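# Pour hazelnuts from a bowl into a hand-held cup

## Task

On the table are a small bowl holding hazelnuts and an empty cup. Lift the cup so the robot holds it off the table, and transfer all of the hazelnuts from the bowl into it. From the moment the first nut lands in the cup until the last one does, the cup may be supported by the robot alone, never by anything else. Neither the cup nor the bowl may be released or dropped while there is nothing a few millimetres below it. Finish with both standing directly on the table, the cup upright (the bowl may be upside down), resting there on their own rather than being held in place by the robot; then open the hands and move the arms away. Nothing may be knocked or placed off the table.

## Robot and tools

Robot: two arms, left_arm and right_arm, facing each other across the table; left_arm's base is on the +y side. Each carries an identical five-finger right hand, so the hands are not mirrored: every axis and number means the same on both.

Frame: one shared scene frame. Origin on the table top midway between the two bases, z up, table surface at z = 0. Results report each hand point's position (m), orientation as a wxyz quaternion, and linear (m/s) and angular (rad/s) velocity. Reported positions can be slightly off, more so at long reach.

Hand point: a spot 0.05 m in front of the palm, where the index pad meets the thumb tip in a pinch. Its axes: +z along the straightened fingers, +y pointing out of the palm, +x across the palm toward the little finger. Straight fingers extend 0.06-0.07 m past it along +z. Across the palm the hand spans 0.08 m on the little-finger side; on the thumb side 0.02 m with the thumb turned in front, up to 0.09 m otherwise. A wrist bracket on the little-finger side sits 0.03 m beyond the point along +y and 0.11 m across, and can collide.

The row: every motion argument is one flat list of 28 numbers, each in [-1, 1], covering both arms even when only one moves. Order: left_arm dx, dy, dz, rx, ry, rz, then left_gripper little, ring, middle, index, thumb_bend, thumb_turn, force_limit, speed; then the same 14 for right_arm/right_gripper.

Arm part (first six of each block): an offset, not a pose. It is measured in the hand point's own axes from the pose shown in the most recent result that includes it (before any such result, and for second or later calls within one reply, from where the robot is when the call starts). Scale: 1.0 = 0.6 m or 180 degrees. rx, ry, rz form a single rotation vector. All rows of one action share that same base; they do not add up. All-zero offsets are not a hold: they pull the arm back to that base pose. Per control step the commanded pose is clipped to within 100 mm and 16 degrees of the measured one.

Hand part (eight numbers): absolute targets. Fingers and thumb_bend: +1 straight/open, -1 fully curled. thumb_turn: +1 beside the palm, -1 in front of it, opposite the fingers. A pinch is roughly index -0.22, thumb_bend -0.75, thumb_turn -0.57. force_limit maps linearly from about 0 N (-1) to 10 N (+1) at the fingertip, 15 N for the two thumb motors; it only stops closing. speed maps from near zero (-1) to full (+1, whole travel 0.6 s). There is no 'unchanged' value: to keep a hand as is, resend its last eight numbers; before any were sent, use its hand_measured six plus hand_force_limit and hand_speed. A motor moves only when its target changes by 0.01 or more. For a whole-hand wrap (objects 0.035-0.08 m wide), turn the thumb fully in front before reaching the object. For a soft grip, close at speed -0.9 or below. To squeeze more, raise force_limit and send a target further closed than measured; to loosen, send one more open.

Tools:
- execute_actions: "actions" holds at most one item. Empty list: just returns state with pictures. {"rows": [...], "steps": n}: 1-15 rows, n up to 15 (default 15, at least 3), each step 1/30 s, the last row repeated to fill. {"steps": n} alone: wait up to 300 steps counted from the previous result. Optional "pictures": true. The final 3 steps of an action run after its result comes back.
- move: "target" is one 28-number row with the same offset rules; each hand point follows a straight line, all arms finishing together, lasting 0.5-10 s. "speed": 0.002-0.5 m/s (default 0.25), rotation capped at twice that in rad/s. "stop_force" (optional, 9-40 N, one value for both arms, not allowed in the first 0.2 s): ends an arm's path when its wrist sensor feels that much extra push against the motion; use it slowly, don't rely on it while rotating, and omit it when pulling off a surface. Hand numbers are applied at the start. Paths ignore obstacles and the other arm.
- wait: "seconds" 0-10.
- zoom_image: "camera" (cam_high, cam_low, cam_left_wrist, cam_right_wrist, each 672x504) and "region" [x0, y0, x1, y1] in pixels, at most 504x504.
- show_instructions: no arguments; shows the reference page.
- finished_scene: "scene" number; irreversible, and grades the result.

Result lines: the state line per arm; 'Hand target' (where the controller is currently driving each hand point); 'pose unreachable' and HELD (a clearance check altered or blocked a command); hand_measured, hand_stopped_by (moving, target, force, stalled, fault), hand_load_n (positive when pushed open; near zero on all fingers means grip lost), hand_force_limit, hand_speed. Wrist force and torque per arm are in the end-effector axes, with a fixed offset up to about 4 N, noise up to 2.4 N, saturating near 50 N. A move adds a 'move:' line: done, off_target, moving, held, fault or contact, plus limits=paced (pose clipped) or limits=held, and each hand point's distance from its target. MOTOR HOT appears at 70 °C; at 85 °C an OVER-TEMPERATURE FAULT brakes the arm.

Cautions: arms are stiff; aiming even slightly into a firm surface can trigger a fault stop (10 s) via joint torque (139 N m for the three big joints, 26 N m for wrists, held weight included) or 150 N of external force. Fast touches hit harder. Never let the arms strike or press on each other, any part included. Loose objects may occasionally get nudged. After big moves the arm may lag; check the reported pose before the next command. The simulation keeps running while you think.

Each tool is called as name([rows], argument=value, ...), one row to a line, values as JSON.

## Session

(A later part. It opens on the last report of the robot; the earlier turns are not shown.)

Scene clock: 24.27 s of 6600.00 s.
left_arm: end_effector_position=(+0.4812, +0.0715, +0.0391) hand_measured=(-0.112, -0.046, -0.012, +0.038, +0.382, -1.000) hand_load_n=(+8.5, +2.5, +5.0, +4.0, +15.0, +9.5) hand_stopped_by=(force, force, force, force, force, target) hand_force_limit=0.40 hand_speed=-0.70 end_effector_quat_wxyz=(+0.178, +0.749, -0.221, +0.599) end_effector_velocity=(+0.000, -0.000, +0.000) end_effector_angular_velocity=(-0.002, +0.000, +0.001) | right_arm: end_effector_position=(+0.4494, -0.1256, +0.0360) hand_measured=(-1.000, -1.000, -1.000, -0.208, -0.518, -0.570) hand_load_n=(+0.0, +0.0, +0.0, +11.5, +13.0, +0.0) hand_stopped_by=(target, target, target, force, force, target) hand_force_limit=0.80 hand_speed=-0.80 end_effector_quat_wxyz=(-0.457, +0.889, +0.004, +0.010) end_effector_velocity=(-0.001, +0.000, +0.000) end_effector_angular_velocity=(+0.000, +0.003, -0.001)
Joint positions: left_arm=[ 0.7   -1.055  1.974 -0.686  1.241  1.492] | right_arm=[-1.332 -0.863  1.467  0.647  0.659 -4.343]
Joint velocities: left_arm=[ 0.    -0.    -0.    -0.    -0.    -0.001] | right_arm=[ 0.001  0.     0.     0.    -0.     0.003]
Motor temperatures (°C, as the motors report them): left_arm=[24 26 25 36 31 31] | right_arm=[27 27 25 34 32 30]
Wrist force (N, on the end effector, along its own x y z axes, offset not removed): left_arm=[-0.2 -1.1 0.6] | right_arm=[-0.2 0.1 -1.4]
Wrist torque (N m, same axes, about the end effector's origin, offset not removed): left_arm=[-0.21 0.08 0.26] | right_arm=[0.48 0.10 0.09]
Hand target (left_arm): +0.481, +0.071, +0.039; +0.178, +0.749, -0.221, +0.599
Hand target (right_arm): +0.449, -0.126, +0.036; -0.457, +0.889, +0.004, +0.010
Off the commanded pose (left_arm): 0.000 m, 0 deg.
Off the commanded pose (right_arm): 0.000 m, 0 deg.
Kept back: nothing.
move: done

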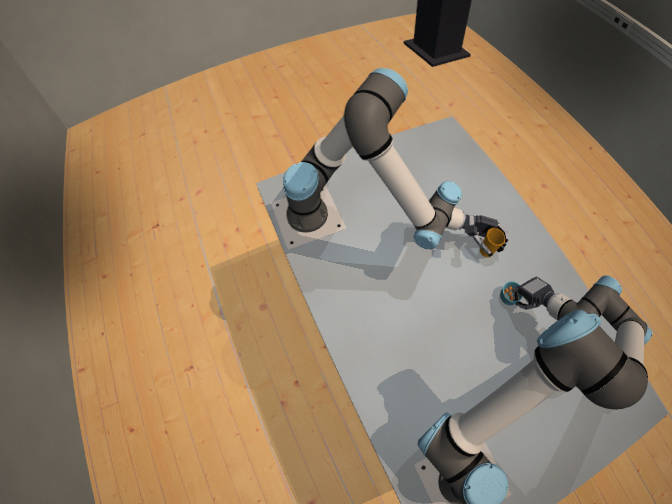

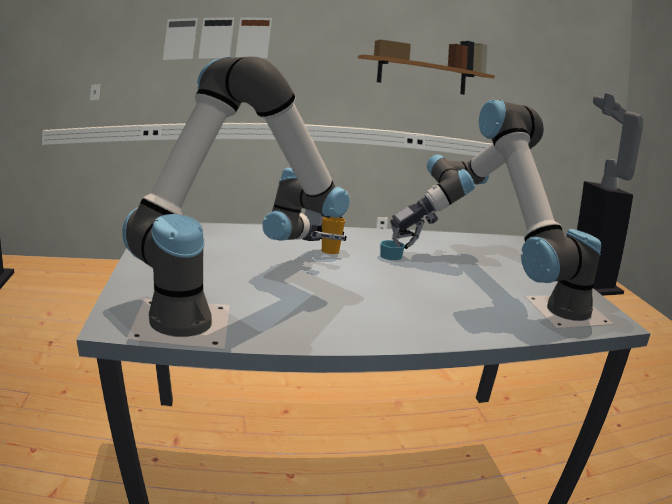

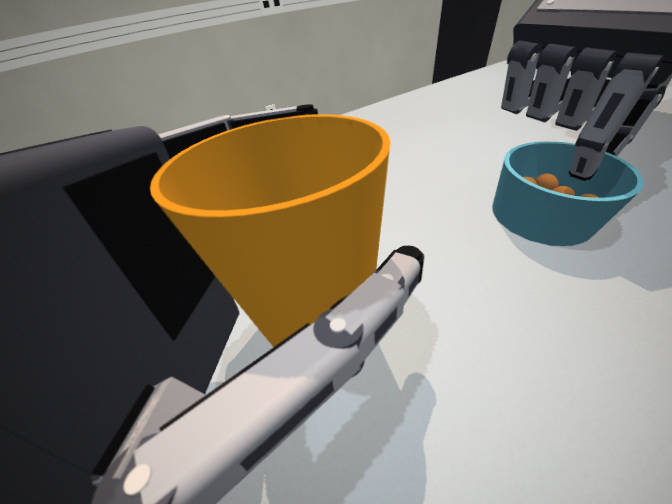

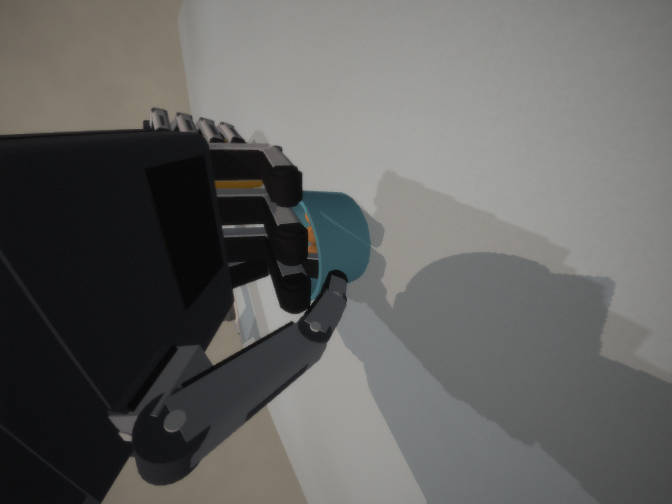

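move(target=[0.082,0,-0.018,-0.12,0,0,-0.5,-0.6,-0.6,-0.6,-0.5,-1,0.4,-0.7,0.08,-0.25,-0.18,0,0,0,-1,-1,-1,-0.45,-0.8,-0.57,0.8,-0.8], speed=0.08)

move(target=[0,0.05,0.085,0,0,0,-0.5,-0.6,-0.6,-0.6,-0.5,-1,0.4,-0.7,0,-0.107,0.149,0,0.13,-0.18,-1,-1,-1,-0.45,-0.8,-0.57,0.8,-0.8], speed=0.08)

zoom_image(camera="cam_low", region=[280,130,480,260])

zoom_image(camera="cam_high", region=[420,170,620,320])

Scene clock: 27.33 s of 6600.00 s.
left_arm: end_effector_position=(+0.4815, +0.0714, +0.0894) hand_measured=(-0.112, -0.046, -0.012, +0.038, +0.382, -1.000) hand_load_n=(+8.5, +2.5, +5.0, +4.0, +15.0, +9.5) hand_stopped_by=(force, force, force, force, force, target) hand_force_limit=0.40 hand_speed=-0.70 end_effector_quat_wxyz=(+0.315, +0.702, -0.329, +0.548) end_effector_velocity=(+0.000, +0.001, +0.000) end_effector_angular_velocity=(-0.000, +0.002, -0.004) | right_arm: end_effector_position=(+0.4934, -0.1264, +0.2216) hand_measured=(-1.000, -1.000, -1.000, -0.208, -0.524, -0.570) hand_load_n=(+0.0, +0.0, +0.0, +6.5, +0.5, +0.5) hand_stopped_by=(target, target, target, force, force, target) hand_force_limit=0.80 hand_speed=-0.80 end_effector_quat_wxyz=(-0.457, +0.889, +0.004, +0.010) end_effector_velocity=(+0.001, -0.000, +0.002) end_effector_angular_velocity=(-0.001, +0.000, +0.001)
Joint positions: left_arm=[ 0.912 -1.061  1.823 -0.552  1.823  1.54 ] | right_arm=[-1.351 -0.935  1.085  1.125  0.653 -4.373]
Joint velocities: left_arm=[ 0.004  0.001 -0.003  0.003  0.008  0.001] | right_arm=[-0.     0.002 -0.009  0.008  0.001 -0.002]
Motor temperatures (°C, as the motors report them): left_arm=[24 26 25 36 31 31] | right_arm=[27 27 25 34 32 30]
Wrist force (N, on the end effector, along its own x y z axes, offset not removed): left_arm=[-0.4 -2.3 1.9] | right_arm=[0.7 0.2 -2.0]
Wrist torque (N m, same axes, about the end effector's origin, offset not removed): left_arm=[-0.46 -0.09 -0.03] | right_arm=[0.34 -0.12 0.04]
Hand target (left_arm): +0.481, +0.071, +0.089; +0.315, +0.702, -0.329, +0.548
Hand target (right_arm): +0.494, -0.126, +0.222; -0.457, +0.889, +0.004, +0.010
Off the commanded pose (left_arm): 0.000 m, 0 deg.
Off the commanded pose (right_arm): 0.000 m, 0 deg.
Kept back: nothing.
move: done

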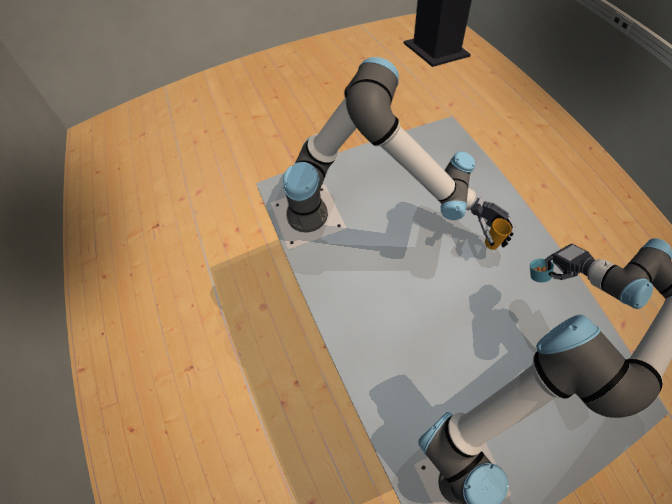

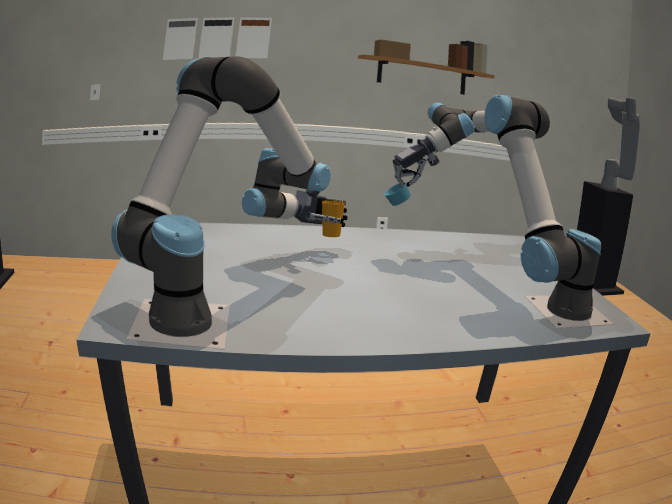

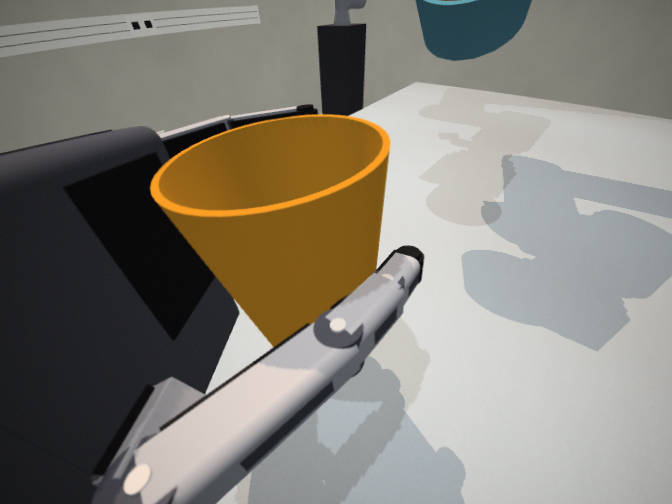

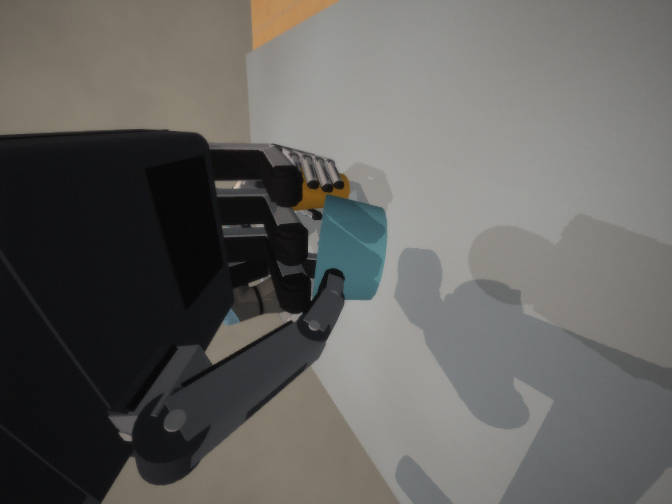

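Scene clock: 32.03 s of 6600.00 s.
left_arm: end_effector_position=(+0.4859, +0.0130, +0.0816) hand_measured=(-0.112, -0.046, -0.012, +0.038, +0.382, -1.000) hand_load_n=(+8.5, +2.5, +5.0, +4.0, +15.0, +9.5) hand_stopped_by=(force, force, force, force, force, target) hand_force_limit=0.40 hand_speed=-0.70 end_effector_quat_wxyz=(+0.315, +0.702, -0.329, +0.548) end_effector_velocity=(+0.000, -0.001, +0.000) end_effector_angular_velocity=(-0.001, +0.000, +0.000) | right_arm: end_effector_position=(+0.4939, -0.0164, +0.2221) hand_measured=(-1.000, -1.000, -1.000, -0.208, -0.524, -0.570) hand_load_n=(+0.0, +0.0, +0.0, +6.0, +0.5, +0.5) hand_stopped_by=(target, target, target, force, force, target) hand_force_limit=0.80 hand_speed=-0.80 end_effector_quat_wxyz=(-0.428, +0.833, +0.158, +0.314) end_effector_velocity=(-0.000, +0.002, -0.001) end_effector_angular_velocity=(-0.002, -0.014, +0.001)
Joint positions: left_arm=[ 0.83  -0.992  1.73  -0.531  1.743  1.523] | right_arm=[-1.065 -1.175  1.383  0.337  1.006 -4.275]
Joint velocities: left_arm=[-0.001  0.001 -0.002  0.    -0.001 -0.001] | right_arm=[ 0.007 -0.001  0.005 -0.013  0.01  -0.004]
Motor temperatures (°C, as the motors report them): left_arm=[24 26 25 36 31 31] | right_arm=[27 27 25 34 32 30]
Wrist force (N, on the end effector, along its own x y z axes, offset not removed): left_arm=[-0.5 -1.6 -0.7] | right_arm=[-1.7 -0.5 -0.9]
Wrist torque (N m, same axes, about the end effector's origin, offset not removed): left_arm=[-0.20 0.13 0.06] | right_arm=[0.09 0.16 -0.13]
Hand target (left_arm): +0.486, +0.013, +0.082; +0.315, +0.702, -0.329, +0.548
Hand target (right_arm): +0.494, -0.016, +0.222; -0.428, +0.833, +0.158, +0.314
Off the commanded pose (left_arm): 0.000 m, 0 deg.
Off the commanded pose (right_arm): 0.000 m, 0 deg.
Kept back: nothing.
move: done

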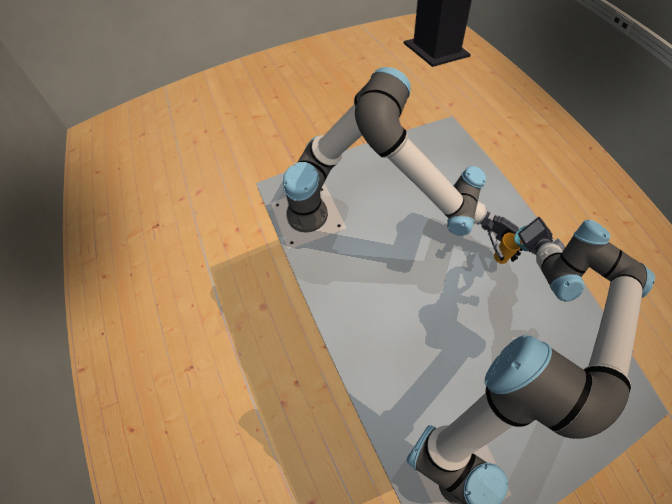

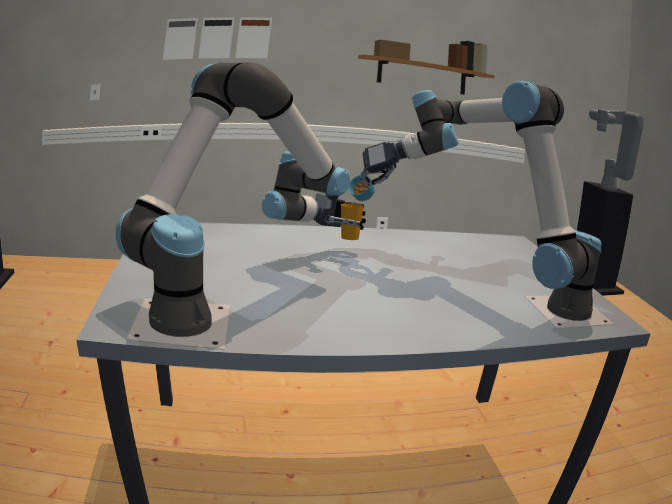

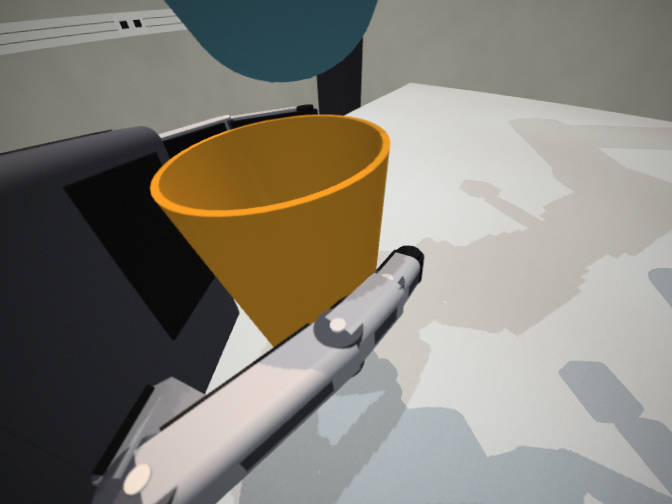

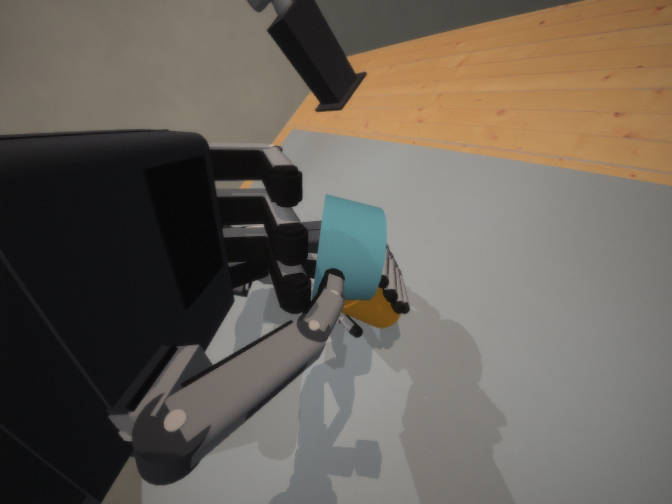

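Region (280, 130, 480, 260) of cam_low's 672x504 image, scaled by 2.520, with more detail than that image has; it fills the top 328 rows of this view, and the rest is white.

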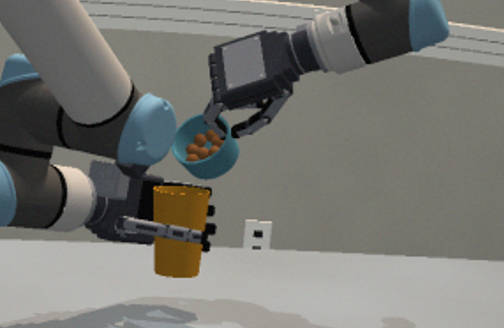

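Region (420, 170, 620, 320) of cam_high's 672x504 image, scaled by 2.520, with more detail than that image has; it fills the top 378 rows of this view, and the rest is white.

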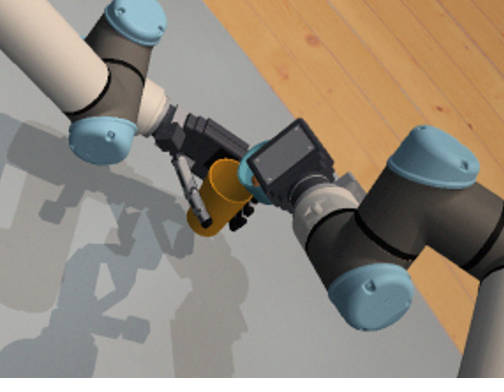

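Grip loosened; re-squeeze and tilt a bit more.

move(target=[0,0,0,0,0,0,-0.5,-0.6,-0.6,-0.6,-0.5,-1,0.4,-0.7,0,0,0,0,0,0,-1,-1,-1,-0.5,-0.9,-0.57,0.8,-0.9])

move(target=[0.006,0.008,0.014,0,0,0,-0.5,-0.6,-0.6,-0.6,-0.5,-1,0.4,-0.7,0,0,0,0,0.06,-0.083,-1,-1,-1,-0.5,-0.9,-0.57,0.8,-0.9], speed=0.05)

zoom_image(camera="cam_low", region=[280,130,480,260])

Scene clock: 33.93 s of 6600.00 s.
left_arm: end_effector_position=(+0.4859, +0.0130, +0.0816) hand_measured=(-0.112, -0.046, -0.012, +0.038, +0.382, -1.000) hand_load_n=(+8.5, +2.5, +5.0, +4.0, +15.0, +9.5) hand_stopped_by=(force, force, force, force, force, target) hand_force_limit=0.40 hand_speed=-0.70 end_effector_quat_wxyz=(+0.315, +0.702, -0.329, +0.548) end_effector_velocity=(+0.000, +0.000, +0.000) end_effector_angular_velocity=(-0.000, -0.001, +0.000) | right_arm: end_effector_position=(+0.4939, -0.0164, +0.2221) hand_measured=(-1.000, -1.000, -1.000, -0.214, -0.648, -0.570) hand_load_n=(+0.0, +0.0, +0.0, +15.5, +12.5, +1.5) hand_stopped_by=(target, target, target, force, force, target) hand_force_limit=0.80 hand_speed=-0.90 end_effector_quat_wxyz=(-0.428, +0.833, +0.158, +0.314) end_effector_velocity=(+0.001, -0.000, +0.000) end_effector_angular_velocity=(+0.000, -0.002, -0.003)
Joint positions: left_arm=[ 0.83  -0.992  1.73  -0.531  1.743  1.523] | right_arm=[-1.065 -1.175  1.383  0.337  1.006 -4.275]
Joint velocities: left_arm=[ 0.001 -0.    -0.001  0.    -0.     0.001] | right_arm=[-0.    -0.    -0.    -0.002  0.002  0.   ]
Motor temperatures (°C, as the motors report them): left_arm=[24 26 25 36 31 31] | right_arm=[27 27 25 34 32 30]
Wrist force (N, on the end effector, along its own x y z axes, offset not removed): left_arm=[0.8 -1.6 0.4] | right_arm=[-3.5 2.0 -0.8]
Wrist torque (N m, same axes, about the end effector's origin, offset not removed): left_arm=[-0.38 -0.08 0.17] | right_arm=[0.32 0.42 -0.11]
Hand target (left_arm): +0.486, +0.013, +0.082; +0.315, +0.702, -0.329, +0.548
Hand target (right_arm): +0.494, -0.016, +0.222; -0.428, +0.833, +0.158, +0.314
Off the commanded pose (left_arm): 0.000 m, 0 deg.
Off the commanded pose (right_arm): 0.000 m, 0 deg.
Kept back: nothing.
move: done

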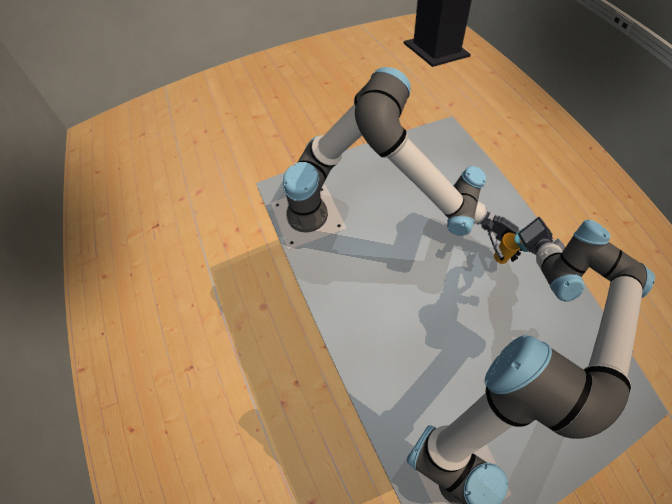

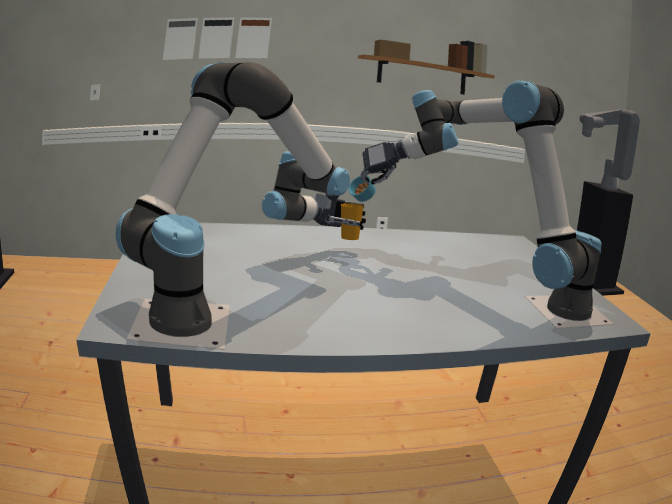

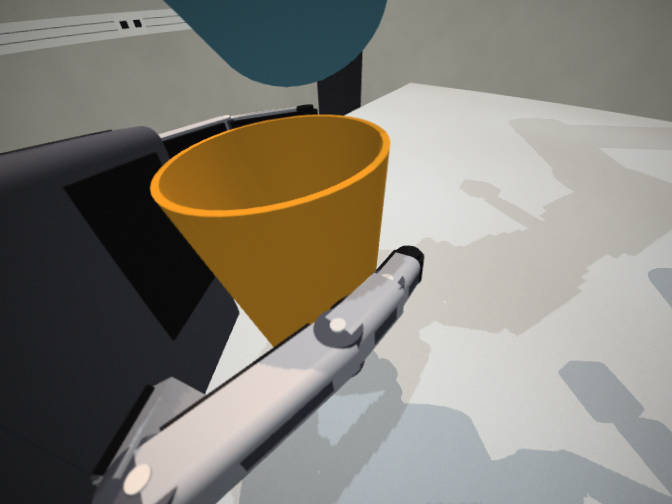

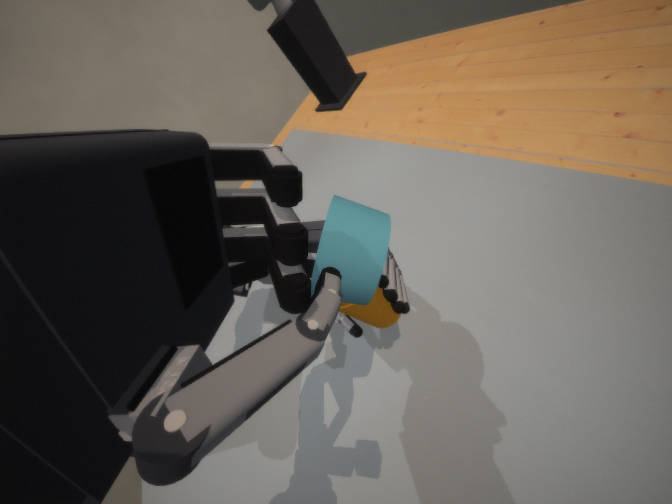

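Scene clock: 37.47 s of 6600.00 s.
left_arm: end_effector_position=(+0.4874, +0.0031, +0.0838) hand_measured=(-0.112, -0.046, -0.012, +0.038, +0.382, -1.000) hand_load_n=(+8.5, +2.5, +5.0, +4.0, +15.0, +9.5) hand_stopped_by=(force, force, force, force, force, target) hand_force_limit=0.40 hand_speed=-0.70 end_effector_quat_wxyz=(+0.315, +0.702, -0.329, +0.548) end_effector_velocity=(-0.001, -0.001, -0.001) end_effector_angular_velocity=(+0.001, +0.002, -0.001) | right_arm: end_effector_position=(+0.4939, -0.0163, +0.2222) hand_measured=(-1.000, -1.000, -1.000, -0.214, -0.648, -0.570) hand_load_n=(+0.0, +0.0, +0.0, +15.0, +12.5, +1.5) hand_stopped_by=(target, target, target, force, force, target) hand_force_limit=0.80 hand_speed=-0.90 end_effector_quat_wxyz=(-0.396, +0.772, +0.224, +0.443) end_effector_velocity=(-0.000, -0.000, -0.001) end_effector_angular_velocity=(-0.000, -0.010, -0.001)
Joint positions: left_arm=[ 0.818 -0.984  1.708 -0.517  1.731  1.52 ] | right_arm=[-1.016 -1.277  1.609 -0.     1.119 -4.414]
Joint velocities: left_arm=[-0.002  0.001 -0.     0.001 -0.001 -0.001] | right_arm=[ 0.001 -0.002  0.008 -0.012  0.004 -0.004]
Motor temperatures (°C, as the motors report them): left_arm=[24 26 25 36 31 31] | right_arm=[27 27 25 34 32 30]
Wrist force (N, on the end effector, along its own x y z axes, offset not removed): left_arm=[-2.9 -1.6 -1.3] | right_arm=[-2.3 -0.8 -1.5]
Wrist torque (N m, same axes, about the end effector's origin, offset not removed): left_arm=[-0.20 0.50 -0.16] | right_arm=[0.07 0.34 -0.18]
Hand target (left_arm): +0.487, +0.003, +0.084; +0.315, +0.702, -0.329, +0.548
Hand target (right_arm): +0.494, -0.016, +0.222; -0.396, +0.772, +0.224, +0.443
Off the commanded pose (left_arm): 0.000 m, 0 deg.
Off the commanded pose (right_arm): 0.000 m, 0 deg.
Kept back: nothing.
move: done

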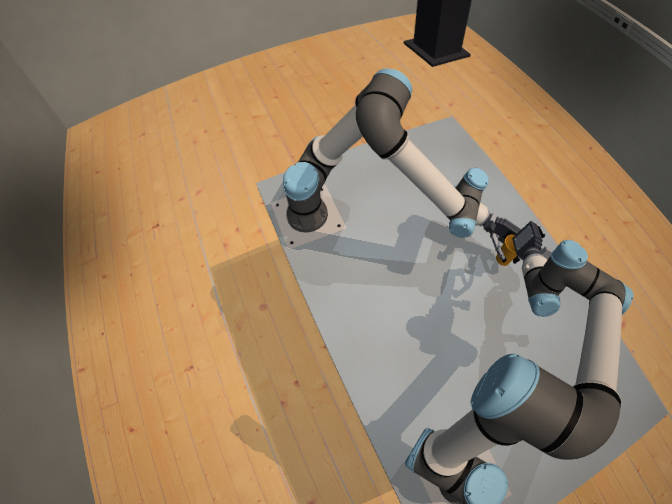

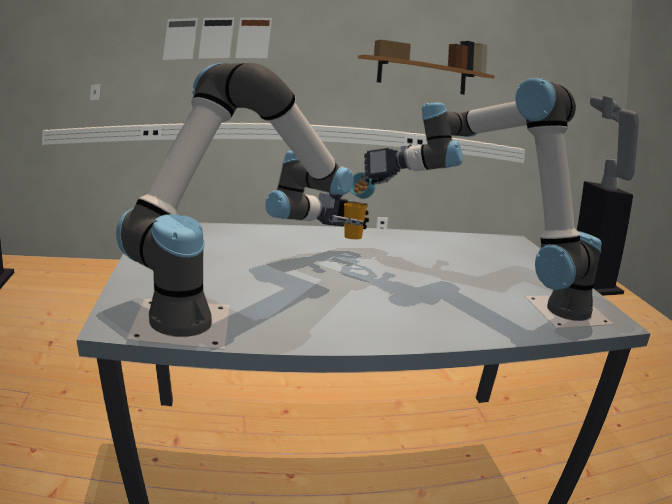

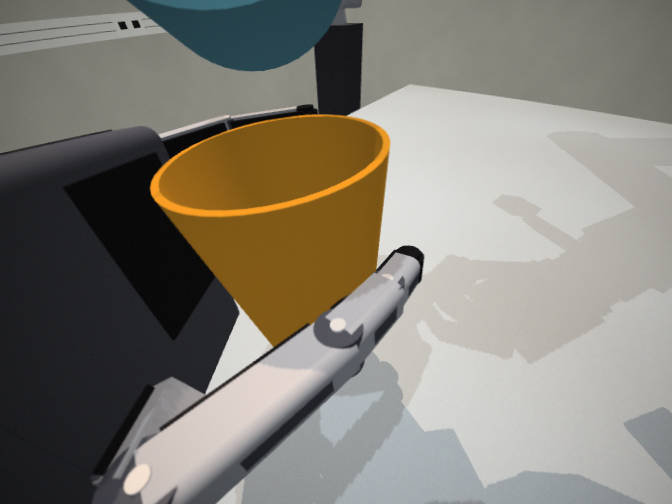

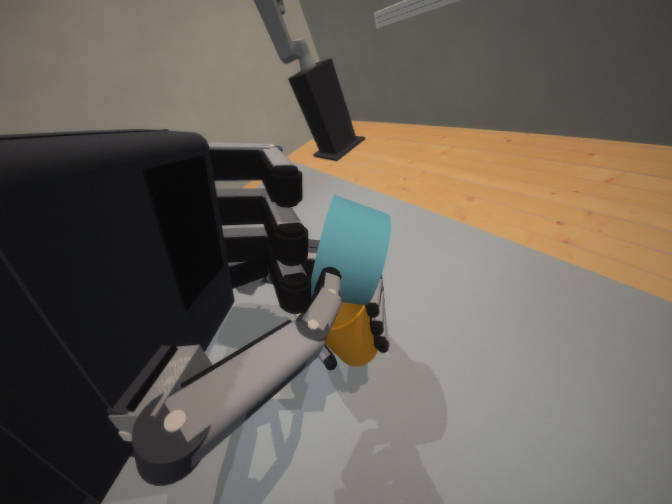

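Region (280, 130, 480, 260) of cam_low's 672x504 image, scaled by 2.520, with more detail than that image has; it fills the top 328 rows of this view, and the rest is white.

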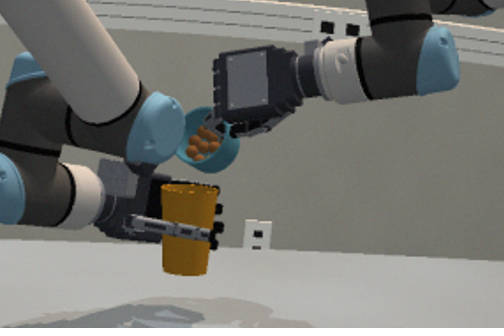

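move(target=[0.025,0,-0.005,0,0,0,-0.5,-0.6,-0.6,-0.6,-0.5,-1,0.4,-0.7,0,0,0,0,0.06,-0.083,-1,-1,-1,-0.5,-0.9,-0.57,0.8,-0.9], speed=0.04)

zoom_image(camera="cam_low", region=[280,130,480,260])

Scene clock: 41.97 s of 6600.00 s.
left_arm: end_effector_position=(+0.4885, +0.0037, +0.0989) hand_measured=(-0.112, -0.046, -0.012, +0.038, +0.382, -1.000) hand_load_n=(+8.5, +2.5, +5.0, +4.0, +15.0, +9.5) hand_stopped_by=(force, force, force, force, force, target) hand_force_limit=0.40 hand_speed=-0.70 end_effector_quat_wxyz=(+0.315, +0.702, -0.329, +0.548) end_effector_velocity=(+0.000, +0.000, +0.001) end_effector_angular_velocity=(+0.000, -0.003, -0.000) | right_arm: end_effector_position=(+0.4939, -0.0163, +0.2223) hand_measured=(-1.000, -1.000, -1.000, -0.214, -0.648, -0.570) hand_load_n=(+0.0, +0.0, +0.0, +15.5, +11.5, +2.0) hand_stopped_by=(target, target, target, force, force, target) hand_force_limit=0.80 hand_speed=-0.90 end_effector_quat_wxyz=(-0.355, +0.692, +0.284, +0.561) end_effector_velocity=(+0.000, -0.000, +0.001) end_effector_angular_velocity=(+0.000, -0.015, +0.000)
Joint positions: left_arm=[ 0.82  -1.007  1.696 -0.484  1.734  1.521] | right_arm=[-0.978 -1.32   1.805 -0.356  1.196 -4.584]
Joint velocities: left_arm=[ 0.    -0.002 -0.     0.001  0.     0.002] | right_arm=[ 0.001 -0.001  0.007 -0.016  0.001 -0.008]
Motor temperatures (°C, as the motors report them): left_arm=[24 26 25 36 31 31] | right_arm=[27 27 25 34 32 30]
Wrist force (N, on the end effector, along its own x y z axes, offset not removed): left_arm=[-1.4 -1.4 0.8] | right_arm=[-0.4 -1.1 -0.7]
Wrist torque (N m, same axes, about the end effector's origin, offset not removed): left_arm=[-0.33 0.21 0.09] | right_arm=[0.04 -0.11 0.00]
Hand target (left_arm): +0.488, +0.004, +0.099; +0.315, +0.702, -0.329, +0.548
Hand target (right_arm): +0.494, -0.016, +0.222; -0.355, +0.692, +0.284, +0.561
Off the commanded pose (left_arm): 0.000 m, 0 deg.
Off the commanded pose (right_arm): 0.000 m, 0 deg.
Kept back: nothing.
move: done

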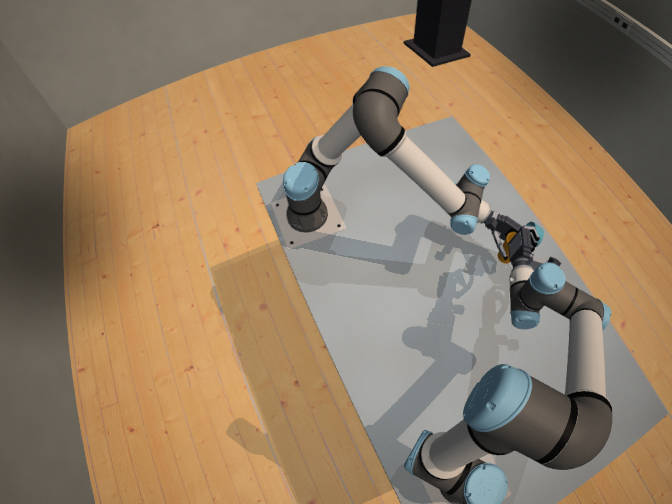

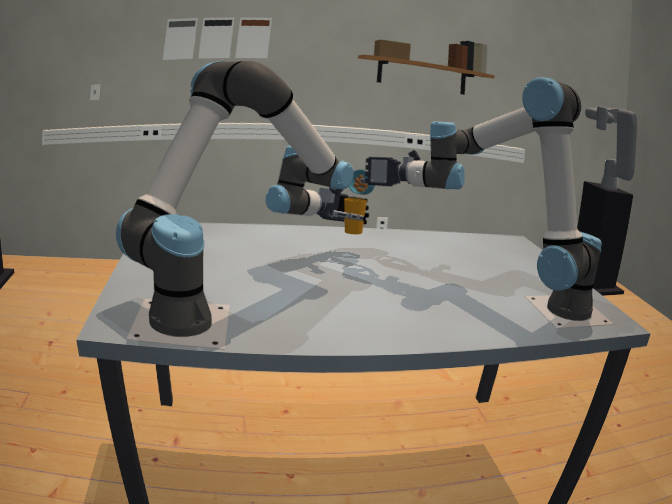

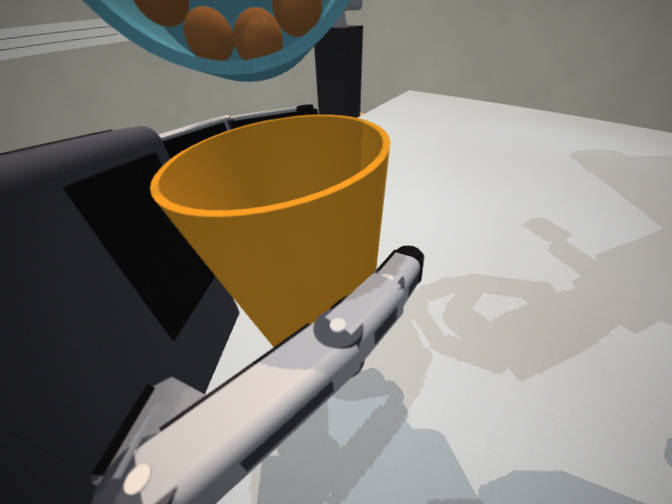

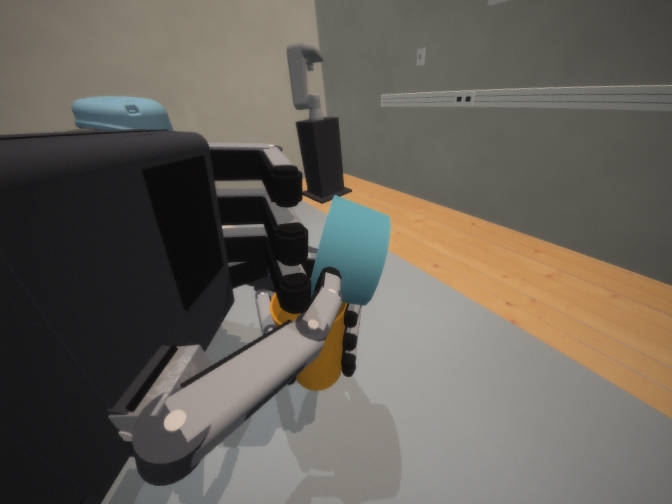

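Region (280, 130, 480, 260) of cam_low's 672x504 image, scaled by 2.520, with more detail than that image has; it fills the top 328 rows of this view, and the rest is white.

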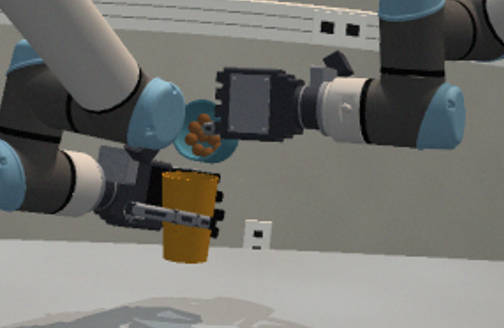

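Lip is toward the cup's +x side; shift the cup +x first.

move(target=[0.004,-0.022,0.017,0,0,0,-0.5,-0.6,-0.6,-0.6,-0.5,-1,0.4,-0.7,0,0,0,0,0,0,-1,-1,-1,-0.5,-0.9,-0.57,0.8,-0.9], speed=0.03)

move(target=[0,-0.01,0.007,0,0,0,-0.5,-0.6,-0.6,-0.6,-0.5,-1,0.4,-0.7,0,0,0,0,0.11,-0.152,-1,-1,-1,-0.5,-0.9,-0.57,0.8,-0.9], speed=0.035)

zoom_image(camera="cam_low", region=[250,130,480,300])

Scene clock: 43.10 s of 6600.00 s.
left_arm: end_effector_position=(+0.5050, +0.0030, +0.0981) hand_measured=(-0.112, -0.046, -0.012, +0.038, +0.382, -1.000) hand_load_n=(+8.5, +2.5, +5.0, +4.0, +15.0, +9.5) hand_stopped_by=(force, force, force, force, force, target) hand_force_limit=0.40 hand_speed=-0.70 end_effector_quat_wxyz=(+0.315, +0.702, -0.329, +0.548) end_effector_velocity=(+0.003, +0.000, -0.000) end_effector_angular_velocity=(-0.000, +0.000, +0.001) | right_arm: end_effector_position=(+0.4938, -0.0163, +0.2223) hand_measured=(-1.000, -1.000, -1.000, -0.214, -0.648, -0.570) hand_load_n=(+0.0, +0.0, +0.0, +15.5, +12.0, +2.0) hand_stopped_by=(target, target, target, force, force, target) hand_force_limit=0.80 hand_speed=-0.90 end_effector_quat_wxyz=(-0.355, +0.692, +0.284, +0.561) end_effector_velocity=(-0.001, +0.001, -0.001) end_effector_angular_velocity=(-0.001, -0.000, +0.002)
Joint positions: left_arm=[ 0.842 -0.978  1.647 -0.463  1.755  1.525] | right_arm=[-0.978 -1.32   1.805 -0.356  1.196 -4.584]
Joint velocities: left_arm=[ 0.004  0.005 -0.008  0.003  0.003  0.001] | right_arm=[ 0.001  0.     0.     0.    -0.    -0.001]
Motor temperatures (°C, as the motors report them): left_arm=[24 26 25 36 31 31] | right_arm=[27 27 25 34 32 30]
Wrist force (N, on the end effector, along its own x y z axes, offset not removed): left_arm=[-0.4 -1.9 -0.1] | right_arm=[-2.2 0.2 -0.6]
Wrist torque (N m, same axes, about the end effector's origin, offset not removed): left_arm=[-0.27 0.11 0.12] | right_arm=[0.24 0.24 -0.07]
Hand target (left_arm): +0.505, +0.003, +0.098; +0.315, +0.702, -0.329, +0.548
Hand target (right_arm): +0.494, -0.016, +0.222; -0.355, +0.692, +0.284, +0.561
Off the commanded pose (left_arm): 0.000 m, 0 deg.
Off the commanded pose (right_arm): 0.000 m, 0 deg.
Kept back: nothing.
move: done

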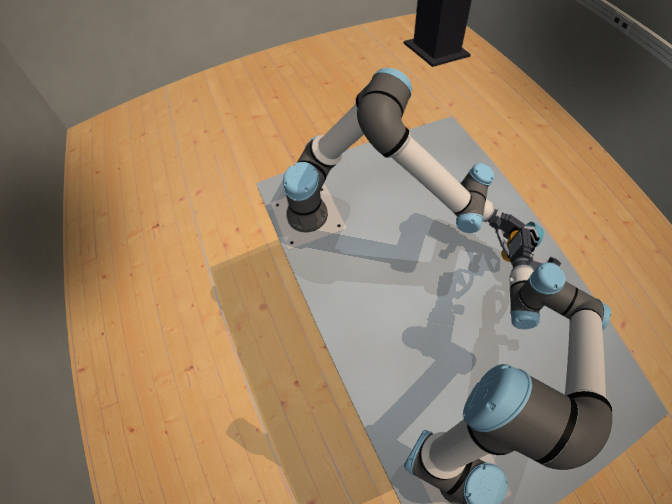

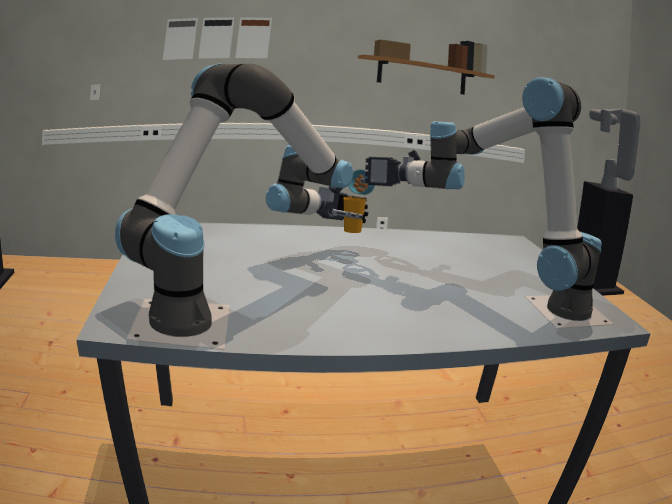

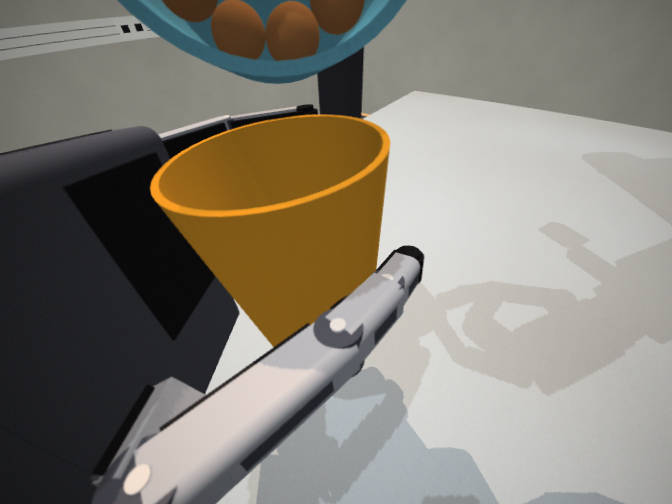

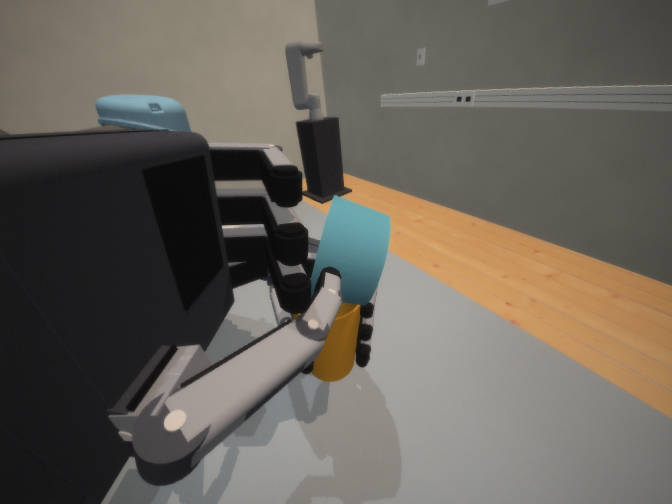

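Scene clock: 51.77 s of 6600.00 s.
left_arm: end_effector_position=(+0.5122, +0.0031, +0.0968) hand_measured=(-0.112, -0.046, -0.012, +0.038, +0.382, -1.000) hand_load_n=(+8.5, +2.5, +5.0, +4.0, +15.0, +9.5) hand_stopped_by=(force, force, force, force, force, target) hand_force_limit=0.40 hand_speed=-0.70 end_effector_quat_wxyz=(+0.315, +0.702, -0.329, +0.548) end_effector_velocity=(+0.001, +0.001, +0.000) end_effector_angular_velocity=(+0.000, -0.001, +0.001) | right_arm: end_effector_position=(+0.4938, -0.0163, +0.2223) hand_measured=(-1.000, -1.000, -1.000, -0.214, -0.648, -0.570) hand_load_n=(+0.0, +0.0, +0.0, +15.0, +12.0, +1.5) hand_stopped_by=(target, target, target, force, force, target) hand_force_limit=0.80 hand_speed=-0.90 end_effector_quat_wxyz=(-0.256, +0.501, +0.373, +0.738) end_effector_velocity=(+0.000, -0.000, -0.001) end_effector_angular_velocity=(-0.001, -0.014, -0.001)
Joint positions: left_arm=[ 0.852 -0.964  1.627 -0.457  1.764  1.527] | right_arm=[-0.965 -1.226  2.047 -1.06   1.193 -4.93 ]
Joint velocities: left_arm=[ 0.001 -0.    -0.    -0.     0.     0.001] | right_arm=[-0.001  0.006  0.004 -0.017 -0.002 -0.009]
Motor temperatures (°C, as the motors report them): left_arm=[24 26 25 36 31 31] | right_arm=[27 27 25 34 32 30]
Wrist force (N, on the end effector, along its own x y z axes, offset not removed): left_arm=[-1.4 -1.2 0.4] | right_arm=[-2.3 -0.6 -1.9]
Wrist torque (N m, same axes, about the end effector's origin, offset not removed): left_arm=[-0.24 0.25 0.00] | right_arm=[0.17 0.25 -0.13]
Hand target (left_arm): +0.512, +0.003, +0.097; +0.315, +0.702, -0.329, +0.548
Hand target (right_arm): +0.494, -0.016, +0.222; -0.256, +0.500, +0.374, +0.738
Off the commanded pose (left_arm): 0.000 m, 0 deg.
Off the commanded pose (right_arm): 0.000 m, 0 deg.
Kept back: nothing.
move: done

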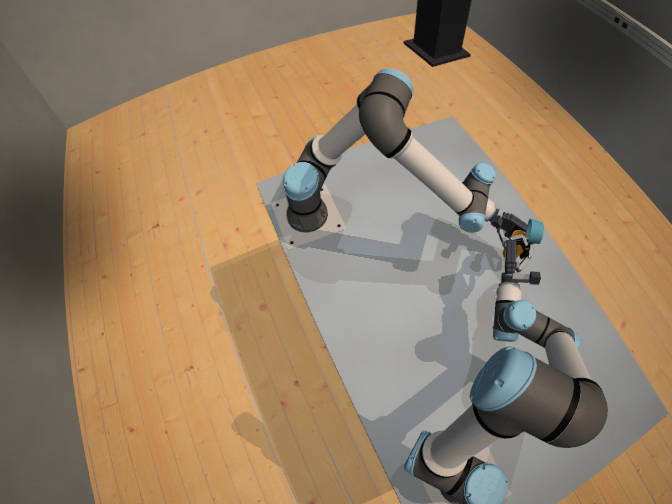

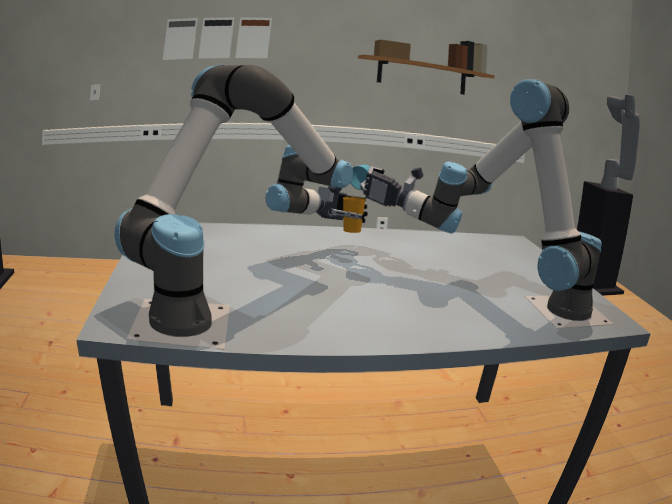

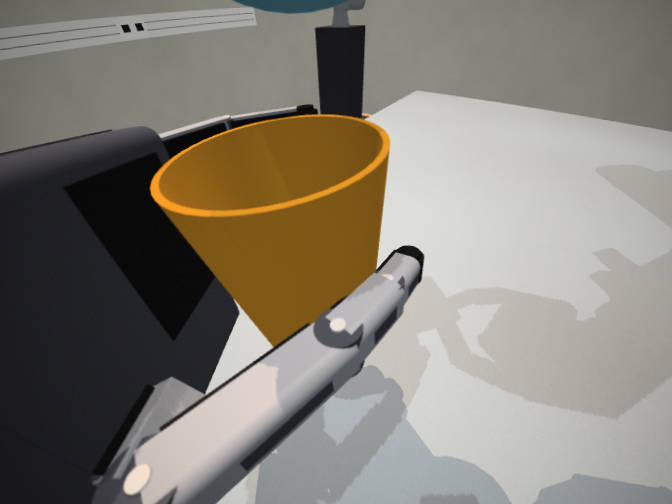

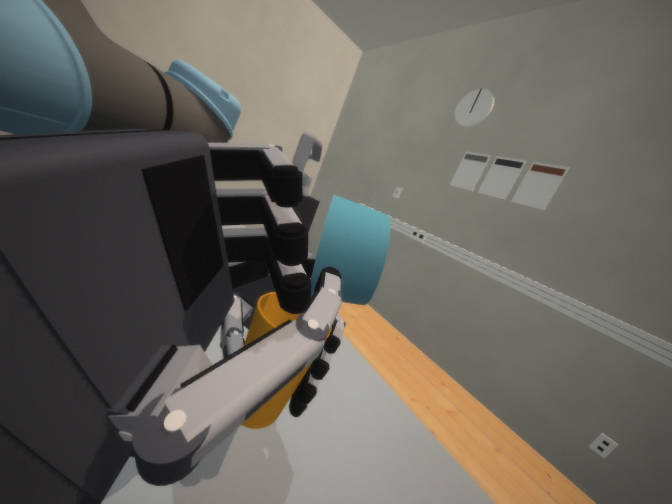

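Region (250, 130, 480, 300) of cam_low's 672x504 image, scaled by 2.191, with more detail than that image has; it fills the top 373 rows of this view, and the rest is white.

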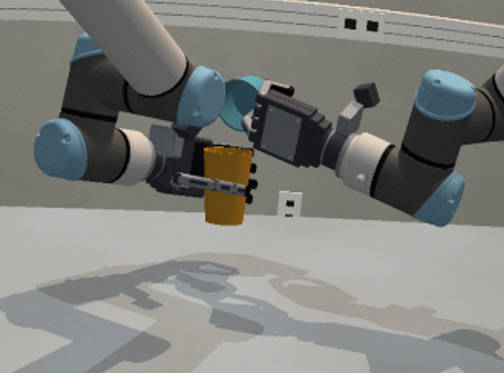

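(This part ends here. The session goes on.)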